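## Task

The wooden die rests loose on the upturned palm of the right hand. Roll it within that hand until the face with five pips points up; its heading about the vertical does not matter. Only the hand may touch it (the wrist camera, its post and the last arm link count as hand). If the die touches anything else or leaves the hand, the task fails. To finish, the die must rest still on the palm or fingers, clear of the wrist, camera and post, with the palm facing straight up. No hand motor may read moving or overload or be building toward a shutdown (a motor dead from the start is exempt). Then declare it done. The hand is opened after that, and the five-pip face must still be up with the die lying on the open hand, not held there only by the robot.

## Robot and tools

ROBOT. One six-joint arm carries a right hand with index, middle and ring fingers and a thumb: 16 motors in all. A rigid mast beside the wrist, on the palm side (x +0.05 to +0.10, z -0.16 to -0.11, reaching y = +0.06 m in hand axes), can strike things. The fingertips have grippy rubber caps; every other part of the hand is slippery.

FRAMES. Scene frame: origin on the table top under the arm base, +z up, +y to the left when facing +x. The hand point sits in front of the palm, where thumb tip and index/middle tips meet in a pinch. Its axes: +z runs along the straightened fingers toward the tips, +x crosses the palm away from the thumb, +y points out of the palm face (the palm surface is at y = -0.062 m). Straight fingers hinge at z = -0.017 m and their tips reach 0.139 m beyond that; bending moves the tips toward +y. With the palm up, hand +y points roughly along scene +z.

ROW FORMAT. Both execute_actions and move use rows of 24 numbers, each in [-1, 1], in this order: dx, dy, dz, rx, ry, rz, index_mcp, index_abd, index_pip, index_dip, middle_mcp, middle_abd, middle_pip, middle_dip, ring_mcp, ring_abd, ring_pip, ring_dip, thumb_cmc, thumb_axl, thumb_mcp, thumb_ipl, current_limit, speed.
- dx..rz are an offset, not a pose, expressed in the hand point's own axes. It is counted from the hand point pose in the latest result that reports it (before any such result in a scene, and for second or later calls in one reply, from where the robot is when the action begins). Every row counts from that same base, not from the row before. Scale: 1.0 = 0.6 m or 180 degrees; rx, ry, rz form a single rotation vector. All zeros is not a pause: it pulls the hand back to the base pose.
- The 16 hinge numbers are absolute goal angles, mapped linearly between each hinge's two stops. Brackets give degrees at +1, degrees at -1, and the value that means straight. For each finger, going toward -1: _mcp curls the finger at the knuckle into the palm (-18, +128; +0.75); _abd swings the finger sideways away from the thumb (-60, +60; +0.00); _pip bends the middle joint (-29, +108; +0.58); _dip bends the tip joint (-21, +117; +0.70). Thumb: thumb_cmc toward -1 brings the thumb from beside the palm to in front of it (-20, +120; +0.71, straight = flat beside palm); thumb_axl rolls it about its length (-27, +140; +0.68); thumb_mcp (-69, +109; +0.23) and thumb_ipl (-77, +108; +0.17) bend it. With thumb_axl straight these two bend toward +z; at thumb_axl -0.40 they bend in the direction cmc's -1 swing goes.
- current_limit sets every motor's current cap: -1 gives 0 mA, +1 gives 550 mA, floor 11 mA. Low caps also slow hinges and may fail to lift a finger. speed: set-points travel at (speed+1)/2 of 5.9 rad/s (min 0.001 of it), continuing after the action. Initial values are +0.4 and -0.6; whatever was last sent persists.

TOOLS.
- execute_actions {actions, pictures}: actions is an empty list (just report state), one action {rows: up to 15 rows, steps: 1-15, default 15} at 1/30 s per step with the last row repeated if rows run short, or one wait {steps: up to 300} counted from the previous result, including reply time. A refused call sends nothing.
- move {target: one 24-number row, speed: 0.002-0.5 m/s (default 0.25; turning capped at twice that in rad/s), stop_force: 9-40 N, optional}: straight path toward the target offset, 0.5-10 s long, not slowing for obstacles. stop_force halts the path when the wrist sensor feels that much extra resistance along the target line; leave it out when backing away from a contact, and don't trust it on rotating moves. Not allowed in the first 0.2 s of a scene. Hand numbers are sent at the start. The result adds a move: line with the ending (done, off_target, moving, held, fault, contact) and limits (paced = pose clipped; held = some steps blocked).
- wait {seconds: 0-10}: lets time pass, sends nothing.
- zoom_image {camera: cam_high or cam_wrist, region: [x0, y0, x1, y1] pixels, at most 504x504}: closer view of the latest image.
- show_instructions {}: returns the scene's reference images.
- finished_scene {scene}: declares the current scene done and grades it; irreversible.

RESULTS. State gives end_effector_position (m) and end_effector_quat_wxyz in the scene frame, plus velocities. Per motor: hand_goal (current goals; repeating them keeps a grip), hand_measured (actual positions on the same scale; repeating them relaxes a grip), hand_current_ma (positive pushes toward -1), hand_state (moving, goal, blocked, overload). Wrist force and torque are in hand axes, noisy, with a fixed offset, saturating near 50 N. HELD or pose unreachable means the clearance check altered or blocked the command. Hand target shows where the controller is steering. Cameras: cam_high (672x504) and cam_wrist (504x504).

MOTION NOTES. Each step's commanded pose is clipped to 100 mm and 16 degrees from the measured pose; motion lags about 0.17 s. Large moves may need several actions.

AVOID. A motor at 495 mA or more accumulates seconds; at 5 s it shuts off for 10 s, so don't squeeze hard for long. Joint torque over its limit (wrist joints 25.4 N m) or any external force of 150 N causes a 10 s stop that discards the rest of the call and new hand numbers. Motors overheat past 85 °C. Don't let the object fall, hit the mast, camera or wrist, or touch anything outside the hand; nothing may leave the table. Roll the object gently with fingers and tilts, then level the palm and settle before finishing.

Each tool is called after "Call:" as a command line: name --argument value for each argument, lists and objects as JSON in quotes; but a table of rows of numbers goes row by row, as --pt "numbers of a row", without its own name.

Reference images:

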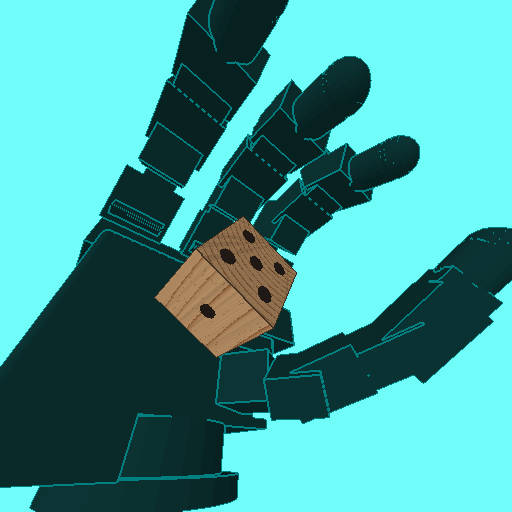

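## Session

Call:
execute_actions --actions '[]'

Scene clock: 0.00 s of 4800.00 s.
end_effector_position=(+0.6072, +0.0770, +0.4577) hand_goal=(+0.046, +0.000, -0.008, +0.280, +0.046, +0.000, -0.008, +0.280, +0.046, +0.000, -0.008, +0.280, -0.104, +0.266, +0.032, -0.018) hand_measured=(+0.062, +0.000, -0.006, +0.282, +0.062, +0.000, -0.006, +0.282, +0.062, +0.000, -0.006, +0.282, -0.092, +0.270, +0.034, -0.016) hand_current_ma=(+85, +0, +14, +12, +85, +0, +14, +12, +87, +0, +14, +12, +67, +29, +11, +12) hand_state=(goal, goal, goal, goal, goal, goal, goal, goal, goal, goal, goal, goal, goal, goal, goal, goal) hand_current_limit=0.40 hand_speed=-0.60 end_effector_quat_wxyz=(+0.474, +0.475, +0.536, +0.512) end_effector_velocity=(+0.000, +0.000, +0.000) end_effector_angular_velocity=(-0.000, -0.001, +0.000)
Joint positions: [-0.182 -1.166  2.227 -4.159 -1.32  -0.038]
Joint velocities: [ 0.    -0.    -0.001 -0.     0.    -0.   ]
Motor temperatures (°C, as the motors report them): [26 29 28 31 36 39]
Wrist force (N, on the end effector, along its own x y z axes, offset not removed): no reading
Wrist torque (N m, same axes, about the end effector's origin, offset not removed): no reading
Hand target: +0.607, +0.077, +0.458; +0.474, +0.475, +0.536, +0.512

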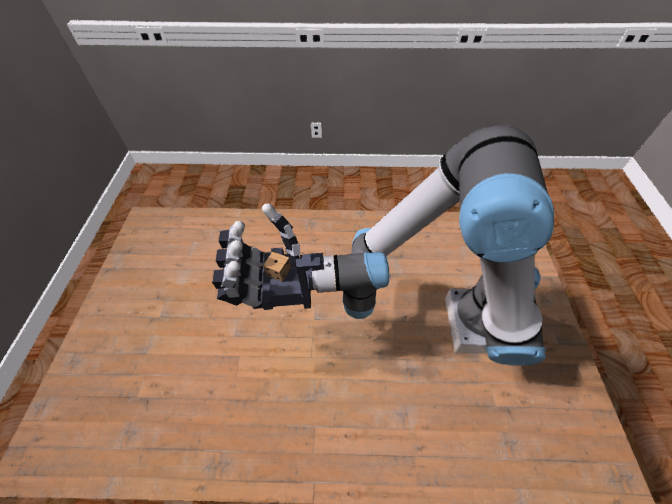

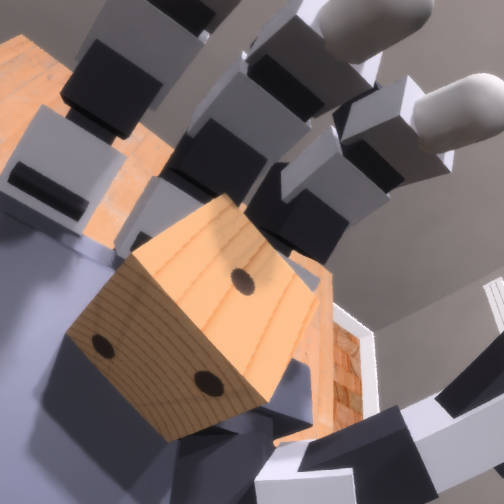

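Call:
zoom_image --camera "cam_high" --region '[190,190,350,320]'

Call:
move --target '[0,0,0,0.12,0,-0.03,0.7,0,-0.5,0.3,0.7,0,-0.5,0.3,0.7,0,-0.5,0.3,-0.1,0.27,0.03,0,0.4,-0.6]' --speed 0.1

Region (190, 190, 350, 320) of cam_high's 672x504 image, scaled by 3.150, with more detail than that image has; it fills the top 410 rows of this view, and the rest is white.

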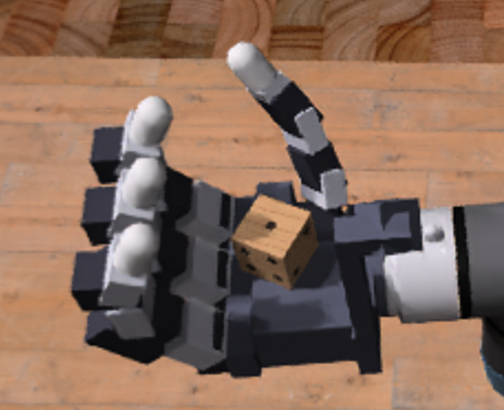

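Scene clock: 11.23 s of 4800.00 s.
end_effector_position=(+0.6070, +0.0770, +0.4576) hand_goal=(+0.700, +0.000, -0.500, +0.300, +0.700, +0.000, -0.500, +0.300, +0.700, +0.000, -0.500, +0.300, -0.100, +0.270, +0.030, +0.000) hand_measured=(+0.708, +0.000, -0.496, +0.298, +0.708, +0.000, -0.496, +0.298, +0.708, +0.000, -0.496, +0.298, -0.092, +0.270, +0.030, -0.004) hand_current_ma=(+41, +0, +20, -14, +41, +0, +20, -14, +42, +0, +20, -14, +43, +4, -1, -21) hand_state=(goal, goal, goal, goal, goal, goal, goal, goal, goal, goal, goal, goal, goal, goal, goal, goal) hand_current_limit=0.40 hand_speed=-0.60 end_effector_quat_wxyz=(+0.400, +0.530, +0.644, +0.380) end_effector_velocity=(+0.000, +0.001, +0.000) end_effector_angular_velocity=(-0.003, +0.008, +0.001)
Joint positions: [-0.194 -1.495  2.282 -3.501 -1.358 -0.225]
Joint velocities: [ 0.002 -0.007 -0.002  0.018 -0.002 -0.004]
Motor temperatures (°C, as the motors report them): [26 29 28 31 36 39]
Wrist force (N, on the end effector, along its own x y z axes, offset not removed): [0.5 -0.5 -2.8]
Wrist torque (N m, same axes, about the end effector's origin, offset not removed): [0.23 -0.25 -0.08]
Hand target: +0.607, +0.077, +0.458; +0.400, +0.530, +0.644, +0.380
Off the commanded pose: 0.000 m, 0 deg.
move: done
camera_calibration (this result's frames):
cam_wrist: T_world_to_cam=[[0.342736, -0.6629, 0.665654, -0.427908], [-0.800828, -0.576601, -0.16188, 0.562388], [0.491128, -0.477593, -0.728491, 0.199372], [0, 0, 0, 1]] pos_world=[0.499118, 0.135832, 0.521119]

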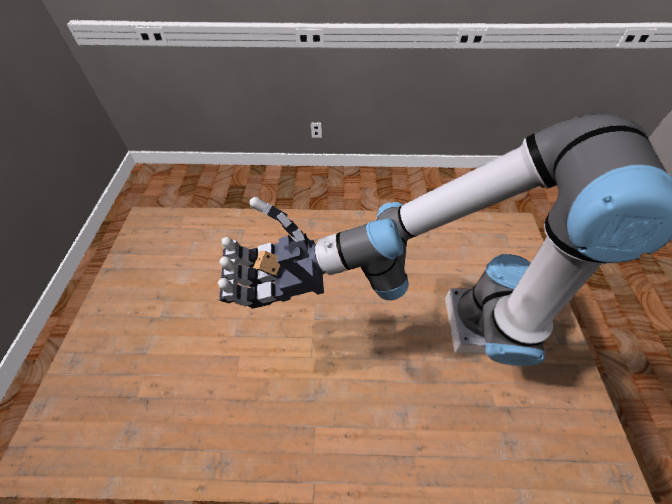

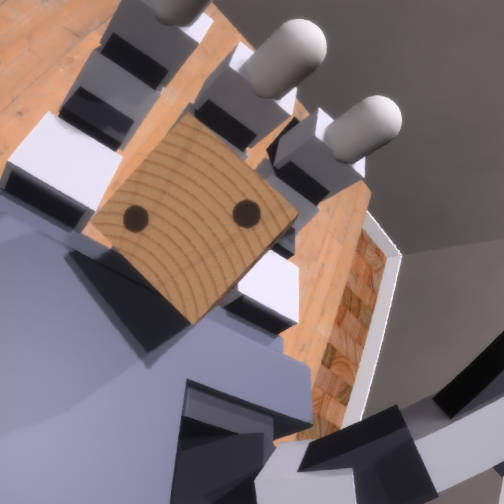

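Call:
move --target '[0,0,0,0,0,0,0.9,-0.15,-0.5,0.3,0.9,0,-0.5,0.3,0.9,0.15,-0.5,0.3,-0.1,0.27,0.03,0,0.4,-0.6]'

Call:
zoom_image --camera "cam_high" --region '[190,190,350,320]'

Scene clock: 16.47 s of 4800.00 s.
end_effector_position=(+0.6070, +0.0770, +0.4576) hand_goal=(+0.900, -0.150, -0.500, +0.300, +0.900, +0.000, -0.500, +0.300, +0.900, +0.150, -0.500, +0.300, -0.100, +0.270, +0.030, +0.000) hand_measured=(+0.906, -0.146, -0.496, +0.298, +0.908, +0.000, -0.496, +0.298, +0.906, +0.146, -0.496, +0.298, -0.092, +0.270, +0.030, -0.004) hand_current_ma=(+39, +19, +20, -13, +46, +0, +20, -13, +37, -22, +20, -13, +43, +4, -2, -21) hand_state=(goal, goal, goal, goal, goal, goal, goal, goal, goal, goal, goal, goal, goal, goal, goal, goal) hand_current_limit=0.40 hand_speed=-0.60 end_effector_quat_wxyz=(+0.400, +0.530, +0.644, +0.380) end_effector_velocity=(-0.000, +0.001, -0.001) end_effector_angular_velocity=(+0.001, +0.001, +0.001)
Joint positions: [-0.194 -1.496  2.282 -3.501 -1.359 -0.225]
Joint velocities: [ 0.001  0.001  0.001 -0.001  0.     0.   ]
Motor temperatures (°C, as the motors report them): [26 29 28 31 36 39]
Wrist force (N, on the end effector, along its own x y z axes, offset not removed): [2.6 1.9 -2.9]
Wrist torque (N m, same axes, about the end effector's origin, offset not removed): [0.59 -0.35 0.17]
Hand target: +0.607, +0.077, +0.458; +0.400, +0.530, +0.644, +0.380
Off the commanded pose: 0.000 m, 0 deg.
move: done
camera_calibration (this result's frames):
cam_wrist: T_world_to_cam=[[0.342631, -0.662873, 0.665735, -0.427908], [-0.800878, -0.576535, -0.161872, 0.562404], [0.49112, -0.47771, -0.728419, 0.199395], [0, 0, 0, 1]] pos_world=[0.499104, 0.135849, 0.521154]

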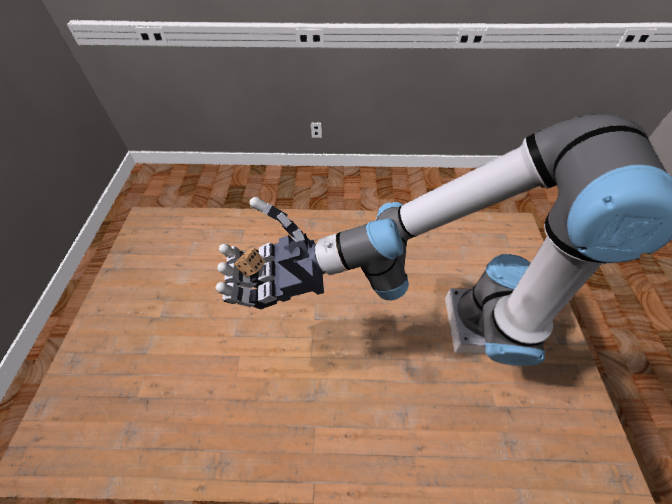

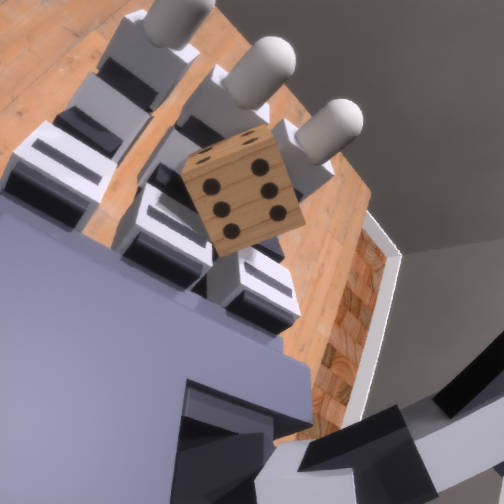

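Region (190, 190, 350, 320) of cam_high's 672x504 image, scaled by 3.150, with more detail than that image has; it fills the top 410 rows of this view, and the rest is white.

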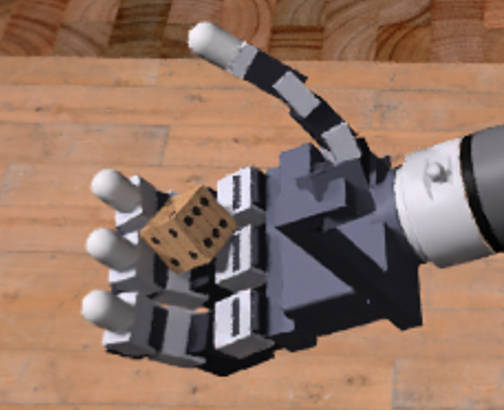

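Call:
move --target '[0,0,0,-0.09,0,0,0.1,-0.15,-0.2,0.3,0.1,0,-0.2,0.3,0.1,0.15,-0.2,0.3,-0.3,0.27,0.03,0,0.4,-0.8]' --speed 0.1

Call:
zoom_image --camera "cam_high" --region '[190,190,350,320]'

Scene clock: 22.77 s of 4800.00 s.
end_effector_position=(+0.6071, +0.0770, +0.4578) hand_goal=(+0.100, -0.150, -0.200, +0.300, +0.100, +0.000, -0.200, +0.300, +0.100, +0.150, -0.200, +0.300, -0.300, +0.270, +0.030, +0.000) hand_measured=(+0.118, -0.148, -0.200, +0.298, +0.118, +0.000, -0.200, +0.298, +0.118, +0.146, -0.200, +0.298, -0.296, +0.270, +0.030, -0.004) hand_current_ma=(+94, +10, -3, -13, +95, +0, -3, -13, +96, -16, -3, -13, +27, +4, -6, -21) hand_state=(goal, goal, goal, goal, goal, goal, goal, goal, goal, goal, goal, goal, goal, goal, goal, goal) hand_current_limit=0.40 hand_speed=-0.80 end_effector_quat_wxyz=(+0.471, +0.468, +0.584, +0.467) end_effector_velocity=(-0.000, +0.001, -0.000) end_effector_angular_velocity=(-0.001, -0.001, +0.002)
Joint positions: [-0.212 -1.249  2.264 -4.014 -1.287 -0.16 ]
Joint velocities: [ 0.001  0.001 -0.    -0.001  0.    -0.001]
Motor temperatures (°C, as the motors report them): [26 29 28 31 36 39]
Wrist force (N, on the end effector, along its own x y z axes, offset not removed): [2.7 -0.7 -2.8]
Wrist torque (N m, same axes, about the end effector's origin, offset not removed): [0.10 -0.37 0.00]
Hand target: +0.607, +0.077, +0.458; +0.471, +0.468, +0.584, +0.467
Off the commanded pose: 0.000 m, 0 deg.
move: done
camera_calibration (this result's frames):
cam_wrist: T_world_to_cam=[[0.170488, -0.677896, 0.715115, -0.344975], [-0.704156, -0.591484, -0.392825, 0.610662], [0.689274, -0.436581, -0.578186, 0.00715627], [0, 0, 0, 1]] pos_world=[0.483883, 0.130464, 0.490718]

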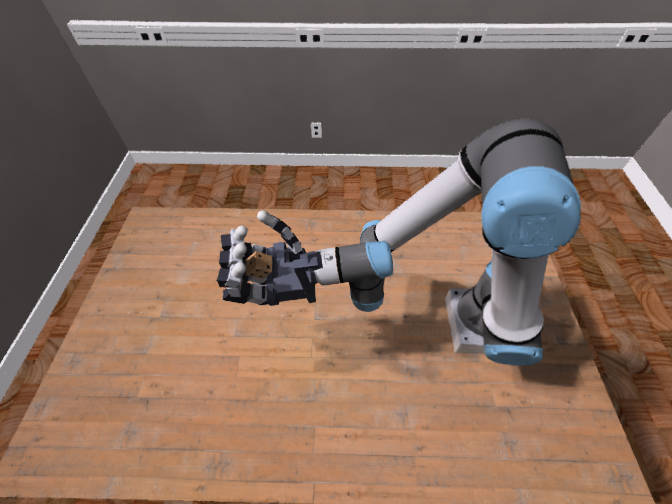

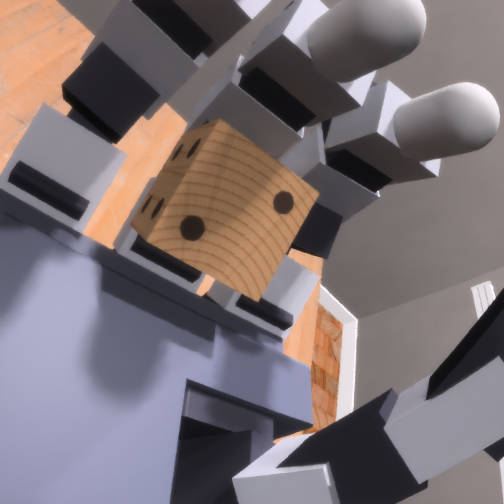

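Region (190, 190, 350, 320) of cam_high's 672x504 image, scaled by 3.150, with more detail than that image has; it fills the top 410 rows of this view, and the rest is white.

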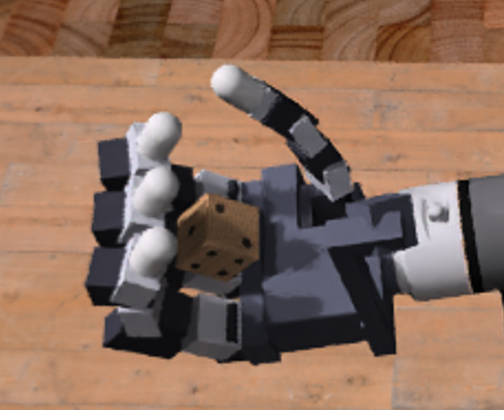

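Call:
move --target '[0,0,0,0,0,0,-0.5,-0.15,0.2,0.5,-0.5,0,0.2,0.5,-0.5,0.15,0.2,0.5,-0.3,0.27,0.03,0,0.4,-0.8]'

Call:
zoom_image --camera "cam_high" --region '[190,190,350,320]'

Scene clock: 27.57 s of 4800.00 s.
end_effector_position=(+0.6072, +0.0770, +0.4577) hand_goal=(-0.500, -0.150, +0.200, +0.500, -0.500, +0.000, +0.200, +0.500, -0.500, +0.150, +0.200, +0.500, -0.300, +0.270, +0.030, +0.000) hand_measured=(-0.478, -0.154, +0.202, +0.500, -0.490, +0.000, +0.198, +0.496, -0.496, +0.146, +0.198, +0.498, -0.294, +0.270, +0.032, +0.000) hand_current_ma=(+122, -19, +12, -1, +53, +0, -16, -16, +24, -15, -16, -16, +33, +4, +14, -2) hand_state=(blocked, goal, goal, goal, goal, goal, goal, goal, goal, goal, goal, goal, goal, goal, goal, goal) hand_current_limit=0.40 hand_speed=-0.80 end_effector_quat_wxyz=(+0.471, +0.468, +0.584, +0.467) end_effector_velocity=(+0.000, -0.001, -0.000) end_effector_angular_velocity=(-0.001, +0.000, -0.001)
Joint positions: [-0.212 -1.249  2.264 -4.014 -1.287 -0.159]
Joint velocities: [-0.001  0.    -0.     0.001 -0.    -0.001]
Motor temperatures (°C, as the motors report them): [26 29 28 31 36 39]
Wrist force (N, on the end effector, along its own x y z axes, offset not removed): [-3.1 1.9 -0.7]
Wrist torque (N m, same axes, about the end effector's origin, offset not removed): [0.23 0.26 -0.47]
Hand target: +0.607, +0.077, +0.458; +0.471, +0.468, +0.584, +0.467
Off the commanded pose: 0.000 m, 0 deg.
move: done
camera_calibration (this result's frames):
cam_wrist: T_world_to_cam=[[0.170521, -0.677914, 0.715091, -0.344969], [-0.70417, -0.591477, -0.39281, 0.610663], [0.689251, -0.436563, -0.578226, 0.00715813], [0, 0, 0, 1]] pos_world=[0.483901, 0.130459, 0.490698]

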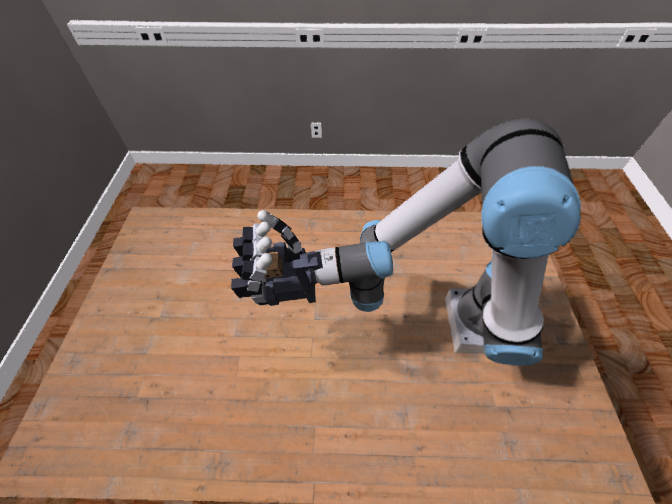

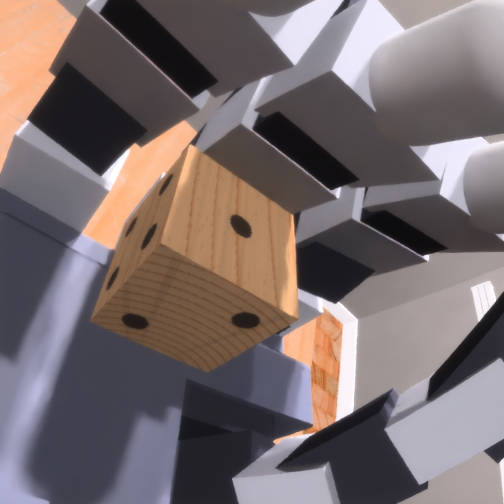

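Region (190, 190, 350, 320) of cam_high's 672x504 image, scaled by 3.150, with more detail than that image has; it fills the top 410 rows of this view, and the rest is white.

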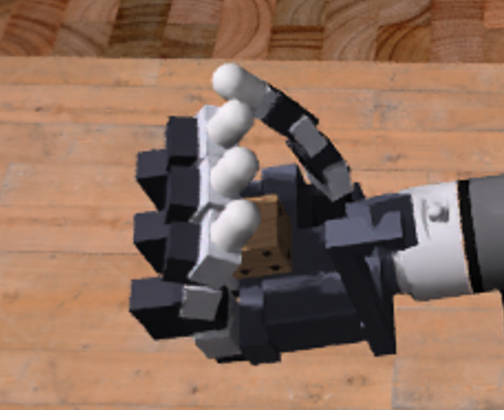

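Appears still perched; continue.

Call:
move --target '[0,0,0,-0.03,0,0,-0.95,-0.15,0.6,0.7,-0.95,0,0.6,0.7,-0.95,0.15,0.6,0.7,0,0.27,0.03,0,0.4,-0.8]' --speed 0.05

Call:
move --target '[0,0,0,0,0,0,0,-0.15,0.3,0.5,0,0,0.3,0.5,0,0.15,0.3,0.5,0,0.27,0.03,0,0.4,-0.8]'

Scene clock: 32.50 s of 4800.00 s.
end_effector_position=(+0.6072, +0.0770, +0.4578) hand_goal=(-0.950, -0.150, +0.600, +0.700, -0.950, +0.000, +0.600, +0.700, -0.950, +0.150, +0.600, +0.700, +0.000, +0.270, +0.030, +0.000) hand_measured=(-0.952, -0.154, +0.594, +0.696, -0.948, +0.000, +0.598, +0.696, -0.952, +0.146, +0.594, +0.698, +0.002, +0.270, +0.030, +0.000) hand_current_ma=(-15, -19, -27, -17, +9, +0, -15, -17, -16, -14, -27, -17, +15, +4, +2, -2) hand_state=(goal, goal, goal, goal, goal, goal, goal, goal, goal, goal, goal, goal, goal, goal, goal, goal) hand_current_limit=0.40 hand_speed=-0.80 end_effector_quat_wxyz=(+0.492, +0.445, +0.562, +0.494) end_effector_velocity=(+0.000, -0.001, -0.000) end_effector_angular_velocity=(+0.002, -0.006, -0.000)
Joint positions: [-0.214 -1.165  2.232 -4.163 -1.271 -0.132]
Joint velocities: [-0.001  0.006 -0.002 -0.01   0.001  0.003]
Motor temperatures (°C, as the motors report them): [26 29 28 31 36 39]
Wrist force (N, on the end effector, along its own x y z axes, offset not removed): [0.4 -2.0 -4.9]
Wrist torque (N m, same axes, about the end effector's origin, offset not removed): [-0.14 -0.02 -0.18]
Hand target: +0.607, +0.077, +0.458; +0.492, +0.445, +0.562, +0.494
Off the commanded pose: 0.000 m, 0 deg.
move: done
camera_calibration (this result's frames):
cam_wrist: T_world_to_cam=[[0.111427, -0.684386, 0.720555, -0.311129], [-0.658341, -0.59398, -0.462358, 0.614904], [0.744426, -0.422852, -0.516745, -0.0555519], [0, 0, 0, 1]] pos_world=[0.480839, 0.128818, 0.479785]

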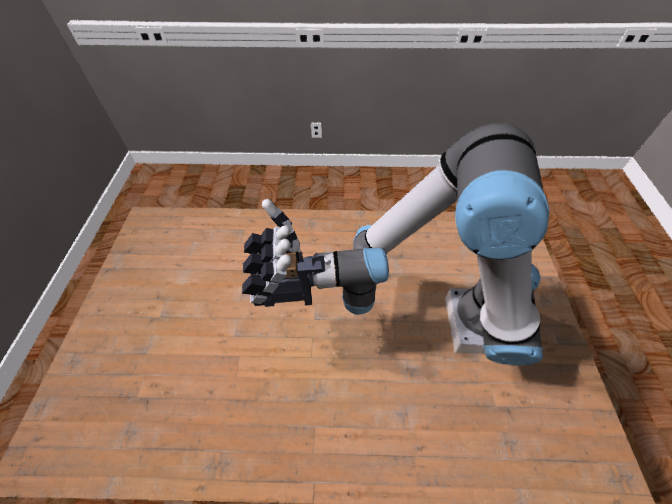

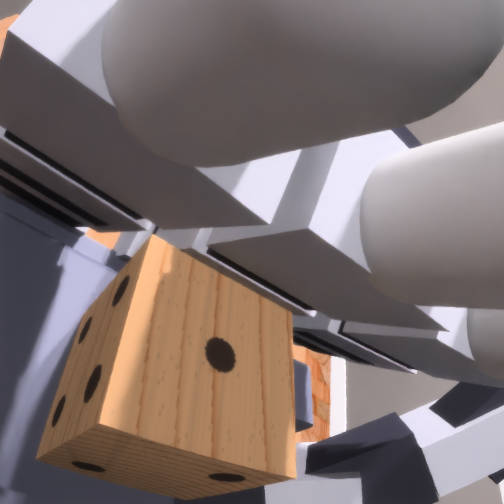

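Scene clock: 34.80 s of 4800.00 s.
end_effector_position=(+0.6072, +0.0770, +0.4578) hand_goal=(+0.000, -0.150, +0.300, +0.500, +0.000, +0.000, +0.300, +0.500, +0.000, +0.150, +0.300, +0.500, +0.000, +0.270, +0.030, +0.000) hand_measured=(+0.004, -0.154, +0.302, +0.502, +0.004, +0.000, +0.302, +0.502, +0.004, +0.146, +0.302, +0.502, +0.002, +0.270, +0.030, +0.000) hand_current_ma=(+25, -19, +7, +12, +26, +0, +7, +12, +26, -14, +7, +12, +15, +4, +2, -2) hand_state=(goal, goal, goal, goal, goal, goal, goal, goal, goal, goal, goal, goal, goal, goal, goal, goal) hand_current_limit=0.40 hand_speed=-0.80 end_effector_quat_wxyz=(+0.492, +0.445, +0.562, +0.494) end_effector_velocity=(-0.000, -0.000, +0.000) end_effector_angular_velocity=(-0.000, -0.001, -0.000)
Joint positions: [-0.214 -1.165  2.232 -4.163 -1.271 -0.132]
Joint velocities: [-0.    -0.    -0.    -0.001 -0.    -0.   ]
Motor temperatures (°C, as the motors report them): [26 29 28 31 36 39]
Wrist force (N, on the end effector, along its own x y z axes, offset not removed): [0.8 1.2 -1.3]
Wrist torque (N m, same axes, about the end effector's origin, offset not removed): [0.32 -0.19 -0.09]
Hand target: +0.607, +0.077, +0.458; +0.492, +0.445, +0.562, +0.494
Off the commanded pose: 0.000 m, 0 deg.
move: done
camera_calibration (this result's frames):
cam_wrist: T_world_to_cam=[[0.111446, -0.684384, 0.720554, -0.311136], [-0.658328, -0.593996, -0.462357, 0.614899], [0.744436, -0.422833, -0.516747, -0.0555559], [0, 0, 0, 1]] pos_world=[0.480838, 0.12882, 0.479785]

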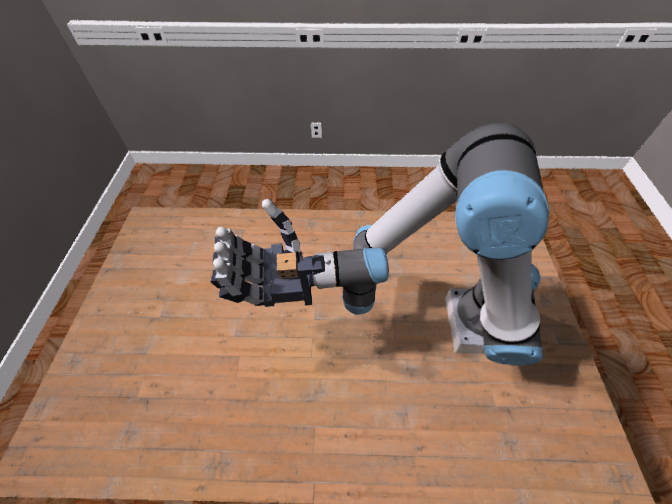

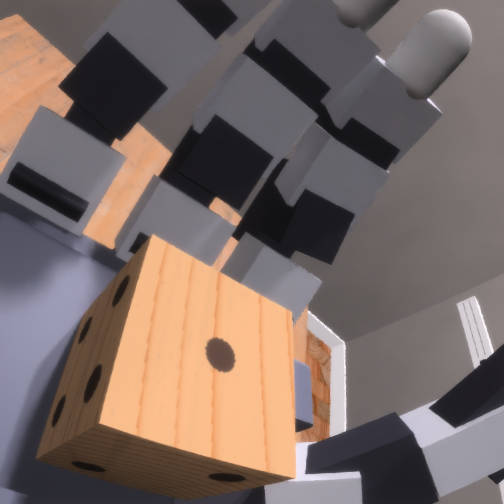

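Call:
move --target '[0,0,0,0.1,0,0.03,0.85,-0.1,-0.5,0.3,0.85,0.05,-0.5,0.3,0.85,0.15,-0.5,0.3,0,0.27,0.03,0,0.4,-0.5]' --speed 0.04

Scene clock: 43.27 s of 4800.00 s.
end_effector_position=(+0.6070, +0.0770, +0.4576) hand_goal=(+0.850, -0.100, -0.500, +0.300, +0.850, +0.050, -0.500, +0.300, +0.850, +0.150, -0.500, +0.300, +0.000, +0.270, +0.030, +0.000) hand_measured=(+0.858, -0.102, -0.494, +0.302, +0.858, +0.046, -0.494, +0.302, +0.858, +0.146, -0.494, +0.302, +0.004, +0.270, +0.030, +0.000) hand_current_ma=(+41, -14, +31, +14, +41, -17, +30, +13, +42, -14, +30, +13, +18, +4, +2, -2) hand_state=(goal, goal, goal, goal, goal, goal, goal, goal, goal, goal, goal, goal, goal, goal, goal, goal) hand_current_limit=0.40 hand_speed=-0.50 end_effector_quat_wxyz=(+0.393, +0.543, +0.610, +0.423) end_effector_velocity=(+0.000, +0.000, +0.000) end_effector_angular_velocity=(+0.003, +0.012, -0.001)
Joint positions: [-0.187 -1.447  2.285 -3.614 -1.338 -0.117]
Joint velocities: [ 0.002 -0.01  -0.001  0.023 -0.002  0.002]
Motor temperatures (°C, as the motors report them): [26 29 28 31 36 39]
Wrist force (N, on the end effector, along its own x y z axes, offset not removed): [-1.8 0.4 -3.6]
Wrist torque (N m, same axes, about the end effector's origin, offset not removed): [0.43 0.26 -0.28]
Hand target: +0.607, +0.077, +0.458; +0.393, +0.543, +0.610, +0.423
Off the commanded pose: 0.000 m, 0 deg.
move: done
camera_calibration (this result's frames):
cam_wrist: T_world_to_cam=[[0.299559, -0.730079, 0.614206, -0.372998], [-0.796788, -0.545535, -0.259846, 0.602388], [0.52478, -0.411553, -0.745138, 0.181491], [0, 0, 0, 1]] pos_world=[0.496467, 0.130999, 0.520862]

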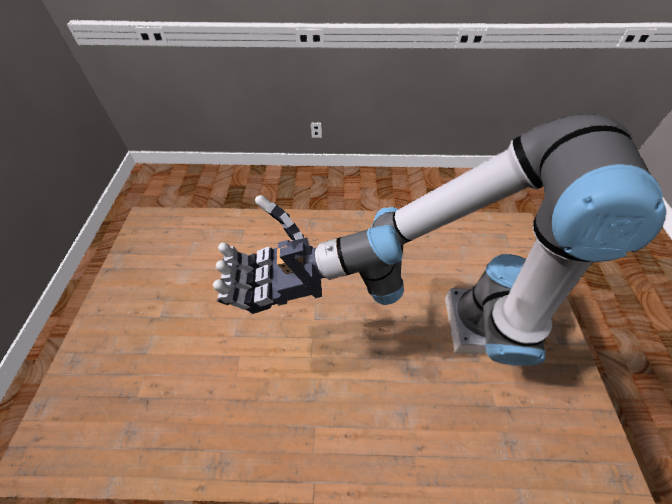

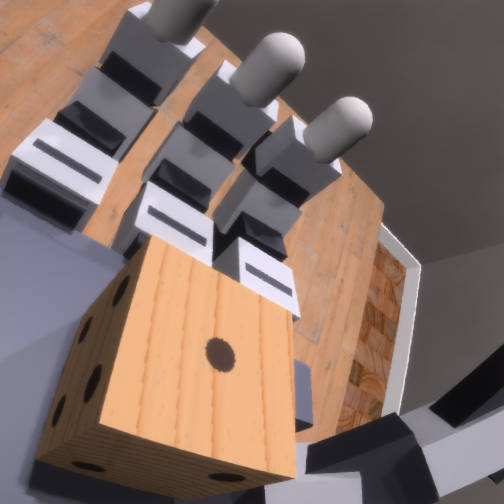

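Call:
move --target '[0,0,0,0.03,0,-0.01,0.85,-0.1,-0.5,0.3,0.85,0.05,-0.5,0.3,0.85,0.15,-0.5,0.3,0,0.27,0.03,0,0.4,-0.5]' --speed 0.03

Scene clock: 48.23 s of 4800.00 s.
end_effector_position=(+0.6070, +0.0770, +0.4576) hand_goal=(+0.850, -0.100, -0.500, +0.300, +0.850, +0.050, -0.500, +0.300, +0.850, +0.150, -0.500, +0.300, +0.000, +0.270, +0.030, +0.000) hand_measured=(+0.858, -0.102, -0.494, +0.302, +0.860, +0.046, -0.494, +0.302, +0.860, +0.146, -0.494, +0.302, +0.004, +0.270, +0.030, +0.000) hand_current_ma=(+42, -13, +31, +14, +51, -13, +35, +14, +49, -14, +30, +13, +19, +4, +2, -2) hand_state=(goal, goal, goal, goal, goal, goal, goal, goal, goal, goal, goal, goal, goal, goal, goal, goal) hand_current_limit=0.40 hand_speed=-0.50 end_effector_quat_wxyz=(+0.374, +0.551, +0.638, +0.388) end_effector_velocity=(+0.000, -0.001, +0.000) end_effector_angular_velocity=(-0.002, +0.008, -0.001)
Joint positions: [-0.191 -1.522  2.275 -3.433 -1.347 -0.171]
Joint velocities: [-0.001 -0.007 -0.003  0.017 -0.001 -0.004]
Motor temperatures (°C, as the motors report them): [26 29 28 31 36 39]
Wrist force (N, on the end effector, along its own x y z axes, offset not removed): [0.5 1.0 -1.3]
Wrist torque (N m, same axes, about the end effector's origin, offset not removed): [0.25 -0.11 0.00]
Hand target: +0.607, +0.077, +0.458; +0.374, +0.551, +0.638, +0.387
Off the commanded pose: 0.000 m, 0 deg.
move: done
camera_calibration (this result's frames):
cam_wrist: T_world_to_cam=[[0.360879, -0.703497, 0.612257, -0.411335], [-0.811366, -0.560526, -0.165818, 0.569321], [0.459839, -0.436924, -0.773076, 0.235658], [0, 0, 0, 1]] pos_world=[0.502006, 0.132711, 0.528428]

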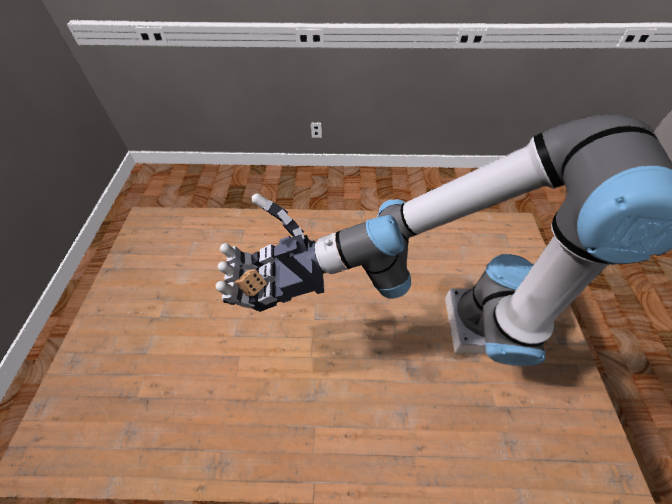

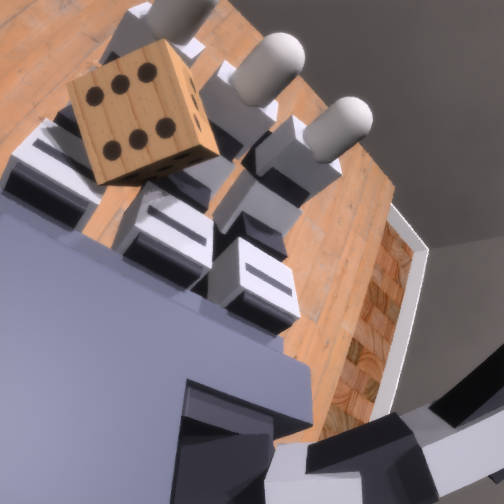

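Call:
move --target '[0,0,0,0,0,0.02,0.85,-0.1,0.2,-0.4,0.85,0,0.2,-0.4,0.8,0.15,0.1,-0.4,0,0.27,0.03,0,0.4,-0.85]' --speed 0.03

Call:
zoom_image --camera "cam_high" --region '[190,200,350,330]'

Scene clock: 55.87 s of 4800.00 s.
end_effector_position=(+0.6070, +0.0770, +0.4576) hand_goal=(+0.850, -0.100, +0.200, -0.400, +0.850, +0.000, +0.200, -0.400, +0.800, +0.150, +0.100, -0.400, +0.000, +0.270, +0.030, +0.000) hand_measured=(+0.858, -0.102, +0.200, -0.396, +0.860, +0.004, +0.200, -0.396, +0.826, +0.146, +0.100, -0.398, +0.004, +0.270, +0.030, +0.000) hand_current_ma=(+42, -13, +0, +16, +51, +15, +0, +16, +138, -14, +1, +15, +19, +4, +2, -2) hand_state=(goal, goal, goal, goal, goal, goal, goal, goal, blocked, goal, goal, goal, goal, goal, goal, goal) hand_current_limit=0.40 hand_speed=-0.85 end_effector_quat_wxyz=(+0.361, +0.571, +0.620, +0.399) end_effector_velocity=(+0.000, -0.001, -0.000) end_effector_angular_velocity=(-0.002, -0.000, -0.001)
Joint positions: [-0.176 -1.521  2.27  -3.431 -1.361 -0.101]
Joint velocities: [-0.002  0.     0.    -0.    -0.    -0.002]
Motor temperatures (°C, as the motors report them): [26 29 28 31 36 39]
Wrist force (N, on the end effector, along its own x y z axes, offset not removed): [-0.1 0.1 -3.5]
Wrist torque (N m, same axes, about the end effector's origin, offset not removed): [0.35 -0.05 -0.20]
Hand target: +0.607, +0.077, +0.458; +0.361, +0.571, +0.620, +0.399
Off the commanded pose: 0.000 m, 0 deg.
move: done
camera_calibration (this result's frames):
cam_wrist: T_world_to_cam=[[0.34482, -0.746354, 0.569258, -0.378607], [-0.826678, -0.528732, -0.192472, 0.588361], [0.444638, -0.404225, -0.799312, 0.254366], [0, 0, 0, 1]] pos_world=[0.503835, 0.131332, 0.532086]

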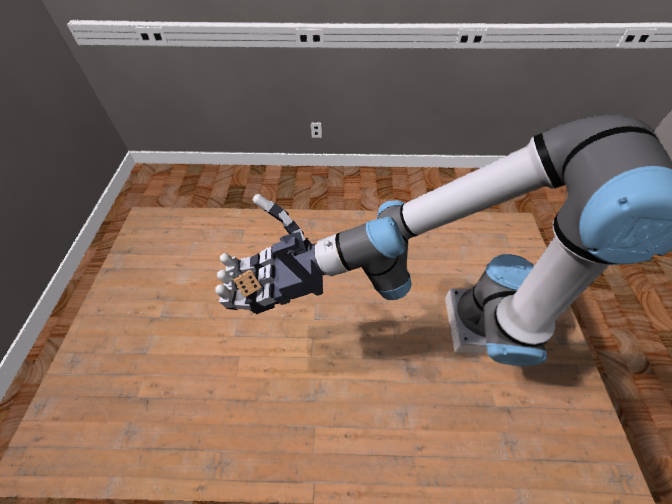

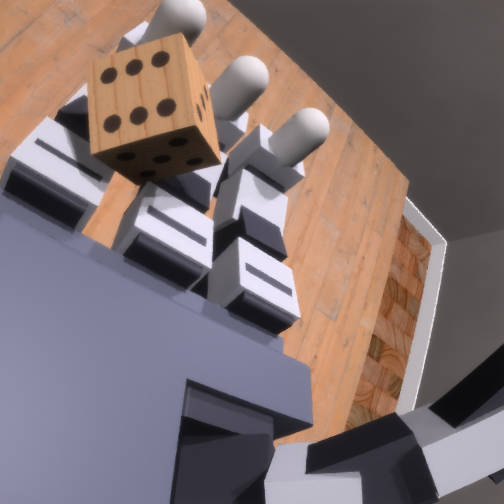

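Region (190, 200, 350, 330) of cam_high's 672x504 image, scaled by 3.150, with more detail than that image has; it fills the top 410 rows of this view, and the rest is white.

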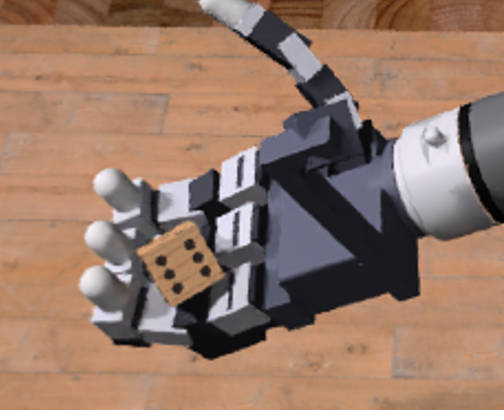

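Call:
move --target '[0,0,0,-0.11,0,0,-0.6,-0.1,0.3,0.3,-0.6,0,0.3,0.3,-0.6,0.15,0.3,0.3,0,0.27,0.03,0,0.4,-0.85]' --speed 0.06

Call:
move --target '[0,0,0,0,0,0,0.3,-0.1,0,0.3,0.3,0,0,0.3,0.3,0.15,0,0.3,0,0.27,0.03,0,0.4,-0.7]'

Call:
zoom_image --camera "cam_high" --region '[190,200,350,330]'

Scene clock: 65.57 s of 4800.00 s.
end_effector_position=(+0.6072, +0.0770, +0.4577) hand_goal=(-0.600, -0.100, +0.300, +0.300, -0.600, +0.000, +0.300, +0.300, -0.600, +0.150, +0.300, +0.300, +0.000, +0.270, +0.030, +0.000) hand_measured=(-0.598, -0.102, +0.300, +0.298, -0.596, +0.004, +0.300, +0.298, -0.598, +0.148, +0.300, +0.298, +0.004, +0.270, +0.030, +0.000) hand_current_ma=(+10, -13, +1, -13, +26, +14, +2, -13, +10, -11, +2, -14, +22, +4, +2, -2) hand_state=(goal, goal, goal, goal, goal, goal, goal, goal, goal, goal, goal, goal, goal, goal, goal, goal) hand_current_limit=0.40 hand_speed=-0.85 end_effector_quat_wxyz=(+0.454, +0.500, +0.542, +0.500) end_effector_velocity=(+0.000, -0.002, +0.000) end_effector_angular_velocity=(+0.000, -0.000, -0.003)
Joint positions: [-0.171 -1.221  2.247 -4.061 -1.343 -0.023]
Joint velocities: [-0.003 -0.    -0.     0.    -0.     0.   ]
Motor temperatures (°C, as the motors report them): [26 29 28 31 36 39]
Wrist force (N, on the end effector, along its own x y z axes, offset not removed): [-0.2 0.7 -1.1]
Wrist torque (N m, same axes, about the end effector's origin, offset not removed): [0.10 -0.08 -0.28]
Hand target: +0.607, +0.077, +0.458; +0.454, +0.500, +0.542, +0.500
Off the commanded pose: 0.000 m, 0 deg.
move: done
camera_calibration (this result's frames):
cam_wrist: T_world_to_cam=[[0.134762, -0.765234, 0.629488, -0.277335], [-0.711657, -0.516795, -0.475886, 0.647484], [0.68948, -0.383848, -0.614229, 0.0194401], [0, 0, 0, 1]] pos_world=[0.484757, 0.129852, 0.494648]

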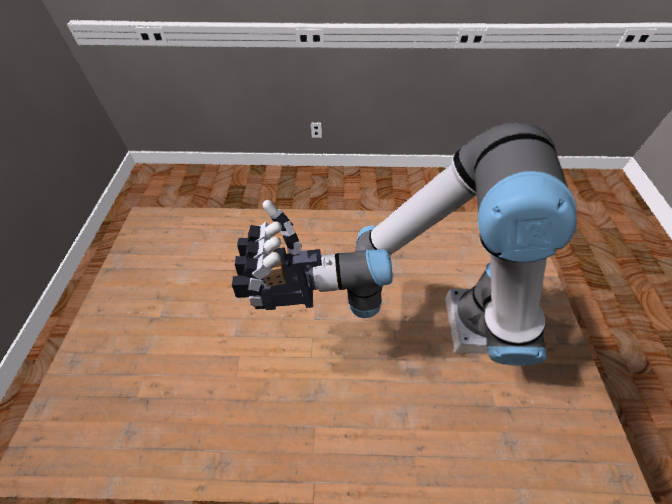

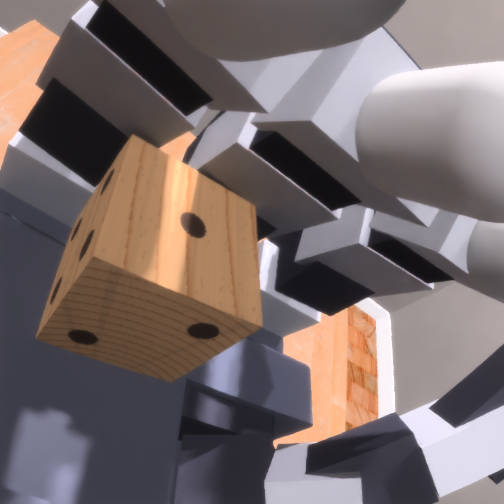

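Scene clock: 67.13 s of 4800.00 s.
end_effector_position=(+0.6072, +0.0770, +0.4577) hand_goal=(+0.300, -0.100, +0.000, +0.300, +0.300, +0.000, +0.000, +0.300, +0.300, +0.150, +0.000, +0.300, +0.000, +0.270, +0.030, +0.000) hand_measured=(+0.308, -0.102, +0.002, +0.298, +0.306, +0.004, +0.002, +0.298, +0.308, +0.148, +0.002, +0.298, +0.004, +0.270, +0.030, +0.000) hand_current_ma=(+39, -13, +9, -13, +39, +14, +9, -13, +39, -11, +9, -14, +22, +4, +2, -2) hand_state=(goal, goal, goal, goal, goal, goal, goal, goal, goal, goal, goal, goal, goal, goal, goal, goal) hand_current_limit=0.40 hand_speed=-0.70 end_effector_quat_wxyz=(+0.454, +0.500, +0.542, +0.500) end_effector_velocity=(-0.000, +0.000, -0.000) end_effector_angular_velocity=(-0.000, +0.001, +0.001)
Joint positions: [-0.171 -1.221  2.247 -4.061 -1.343 -0.023]
Joint velocities: [ 0.001 -0.     0.001  0.    -0.    -0.001]
Motor temperatures (°C, as the motors report them): [26 29 28 31 36 39]
Wrist force (N, on the end effector, along its own x y z axes, offset not removed): [-0.1 -2.4 -2.8]
Wrist torque (N m, same axes, about the end effector's origin, offset not removed): [0.01 -0.04 -0.32]
Hand target: +0.607, +0.077, +0.458; +0.454, +0.500, +0.542, +0.500
Off the commanded pose: 0.000 m, 0 deg.
move: done
camera_calibration (this result's frames):
cam_wrist: T_world_to_cam=[[0.134764, -0.765234, 0.629488, -0.277334], [-0.711658, -0.516795, -0.475884, 0.647483], [0.689479, -0.383848, -0.614231, 0.0194405], [0, 0, 0, 1]] pos_world=[0.484758, 0.129852, 0.494647]

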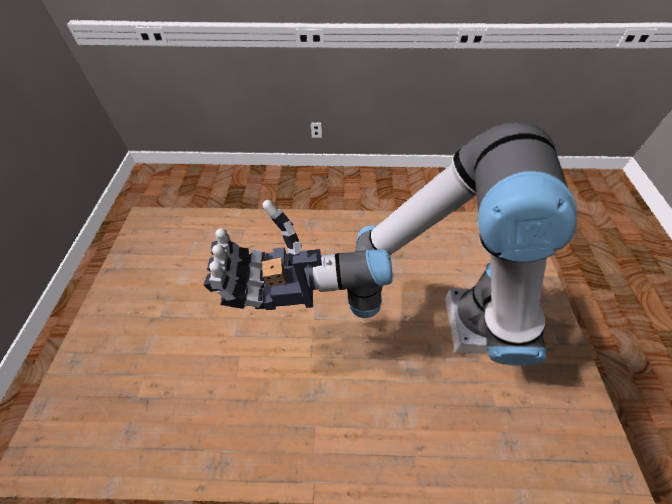

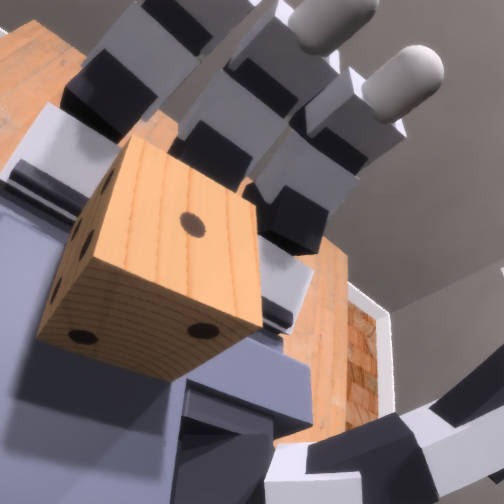

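Region (190, 200, 350, 330) of cam_high's 672x504 image, scaled by 3.150, with more detail than that image has; it fills the top 410 rows of this view, and the rest is white.

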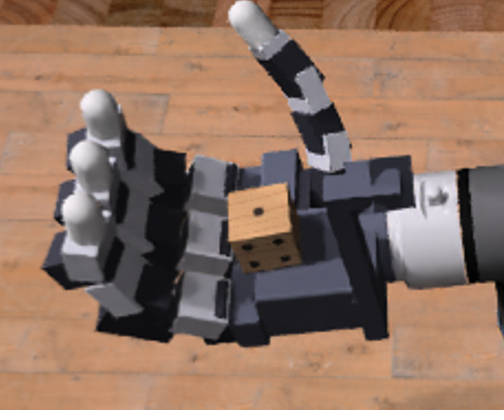

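Call:
move --target '[0,0,0,0.03,0,0,0.8,-0.1,-0.3,0.3,0.8,0,-0.3,0.3,0.8,0.15,-0.3,0.3,-0.9,-0.6,-0.4,0.17,0.4,-0.7]' --speed 0.05

Call:
zoom_image --camera "cam_high" --region '[190,200,350,330]'

Scene clock: 73.23 s of 4800.00 s.
end_effector_position=(+0.6071, +0.0770, +0.4577) hand_goal=(+0.800, -0.100, -0.300, +0.300, +0.800, +0.000, -0.300, +0.300, +0.800, +0.150, -0.300, +0.300, -0.900, -0.600, -0.400, +0.170) hand_measured=(+0.808, -0.102, -0.294, +0.298, +0.808, +0.004, -0.294, +0.298, +0.808, +0.148, -0.294, +0.298, -0.640, -0.504, -0.384, +0.178) hand_current_ma=(+46, -13, +30, -13, +47, +14, +30, -13, +47, -11, +30, -13, +385, +385, +111, +56) hand_state=(goal, goal, goal, goal, goal, goal, goal, goal, goal, goal, goal, goal, blocked, blocked, goal, goal) hand_current_limit=0.40 hand_speed=-0.70 end_effector_quat_wxyz=(+0.430, +0.521, +0.565, +0.474) end_effector_velocity=(-0.000, +0.001, -0.000) end_effector_angular_velocity=(-0.001, +0.000, +0.001)
Joint positions: [-0.174 -1.306  2.271 -3.904 -1.344 -0.045]
Joint velocities: [ 0.001 -0.     0.001 -0.     0.    -0.001]
Motor temperatures (°C, as the motors report them): [26 29 28 31 36 39]
Wrist force (N, on the end effector, along its own x y z axes, offset not removed): [-0.5 0.8 -2.0]
Wrist torque (N m, same axes, about the end effector's origin, offset not removed): [0.39 -0.04 -0.19]
Hand target: +0.607, +0.077, +0.458; +0.430, +0.521, +0.565, +0.474
Off the commanded pose: 0.000 m, 0 deg.
move: done
camera_calibration (this result's frames):
cam_wrist: T_world_to_cam=[[0.193921, -0.75997, 0.620355, -0.309437], [-0.752614, -0.520867, -0.402827, 0.639175], [0.629259, -0.388771, -0.672971, 0.0832728], [0, 0, 0, 1]] pos_world=[0.488658, 0.130136, 0.505478]

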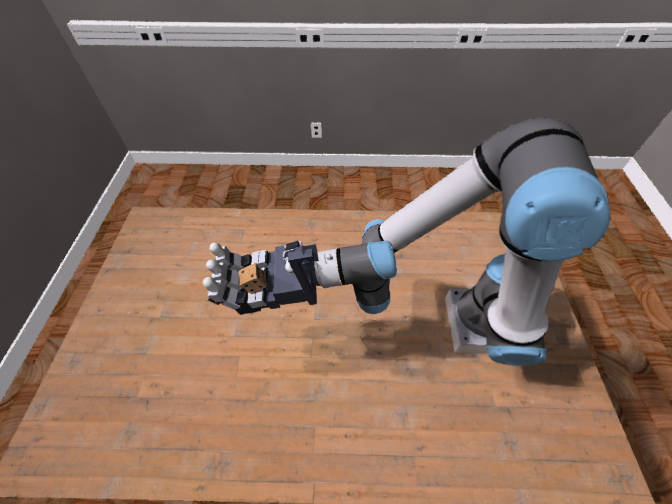

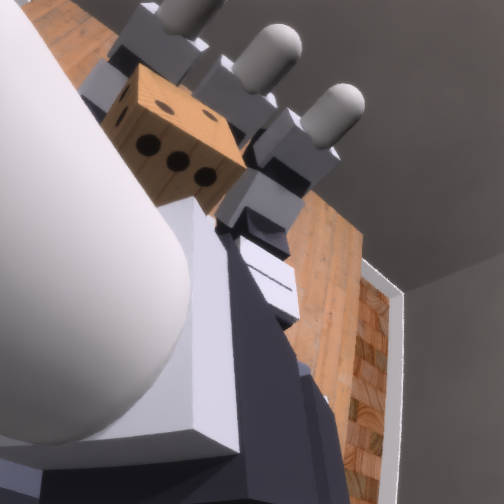

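Region (190, 200, 350, 330) of cam_high's 672x504 image, scaled by 3.150, with more detail than that image has; it fills the top 410 rows of this view, and the rest is white.

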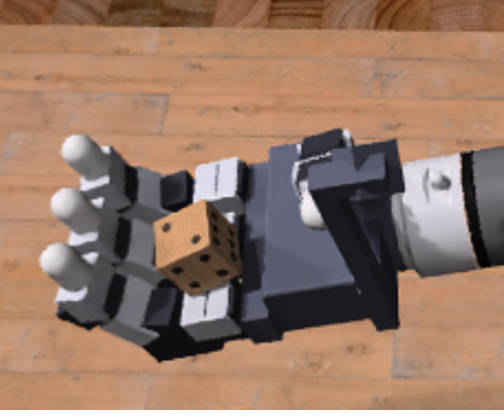

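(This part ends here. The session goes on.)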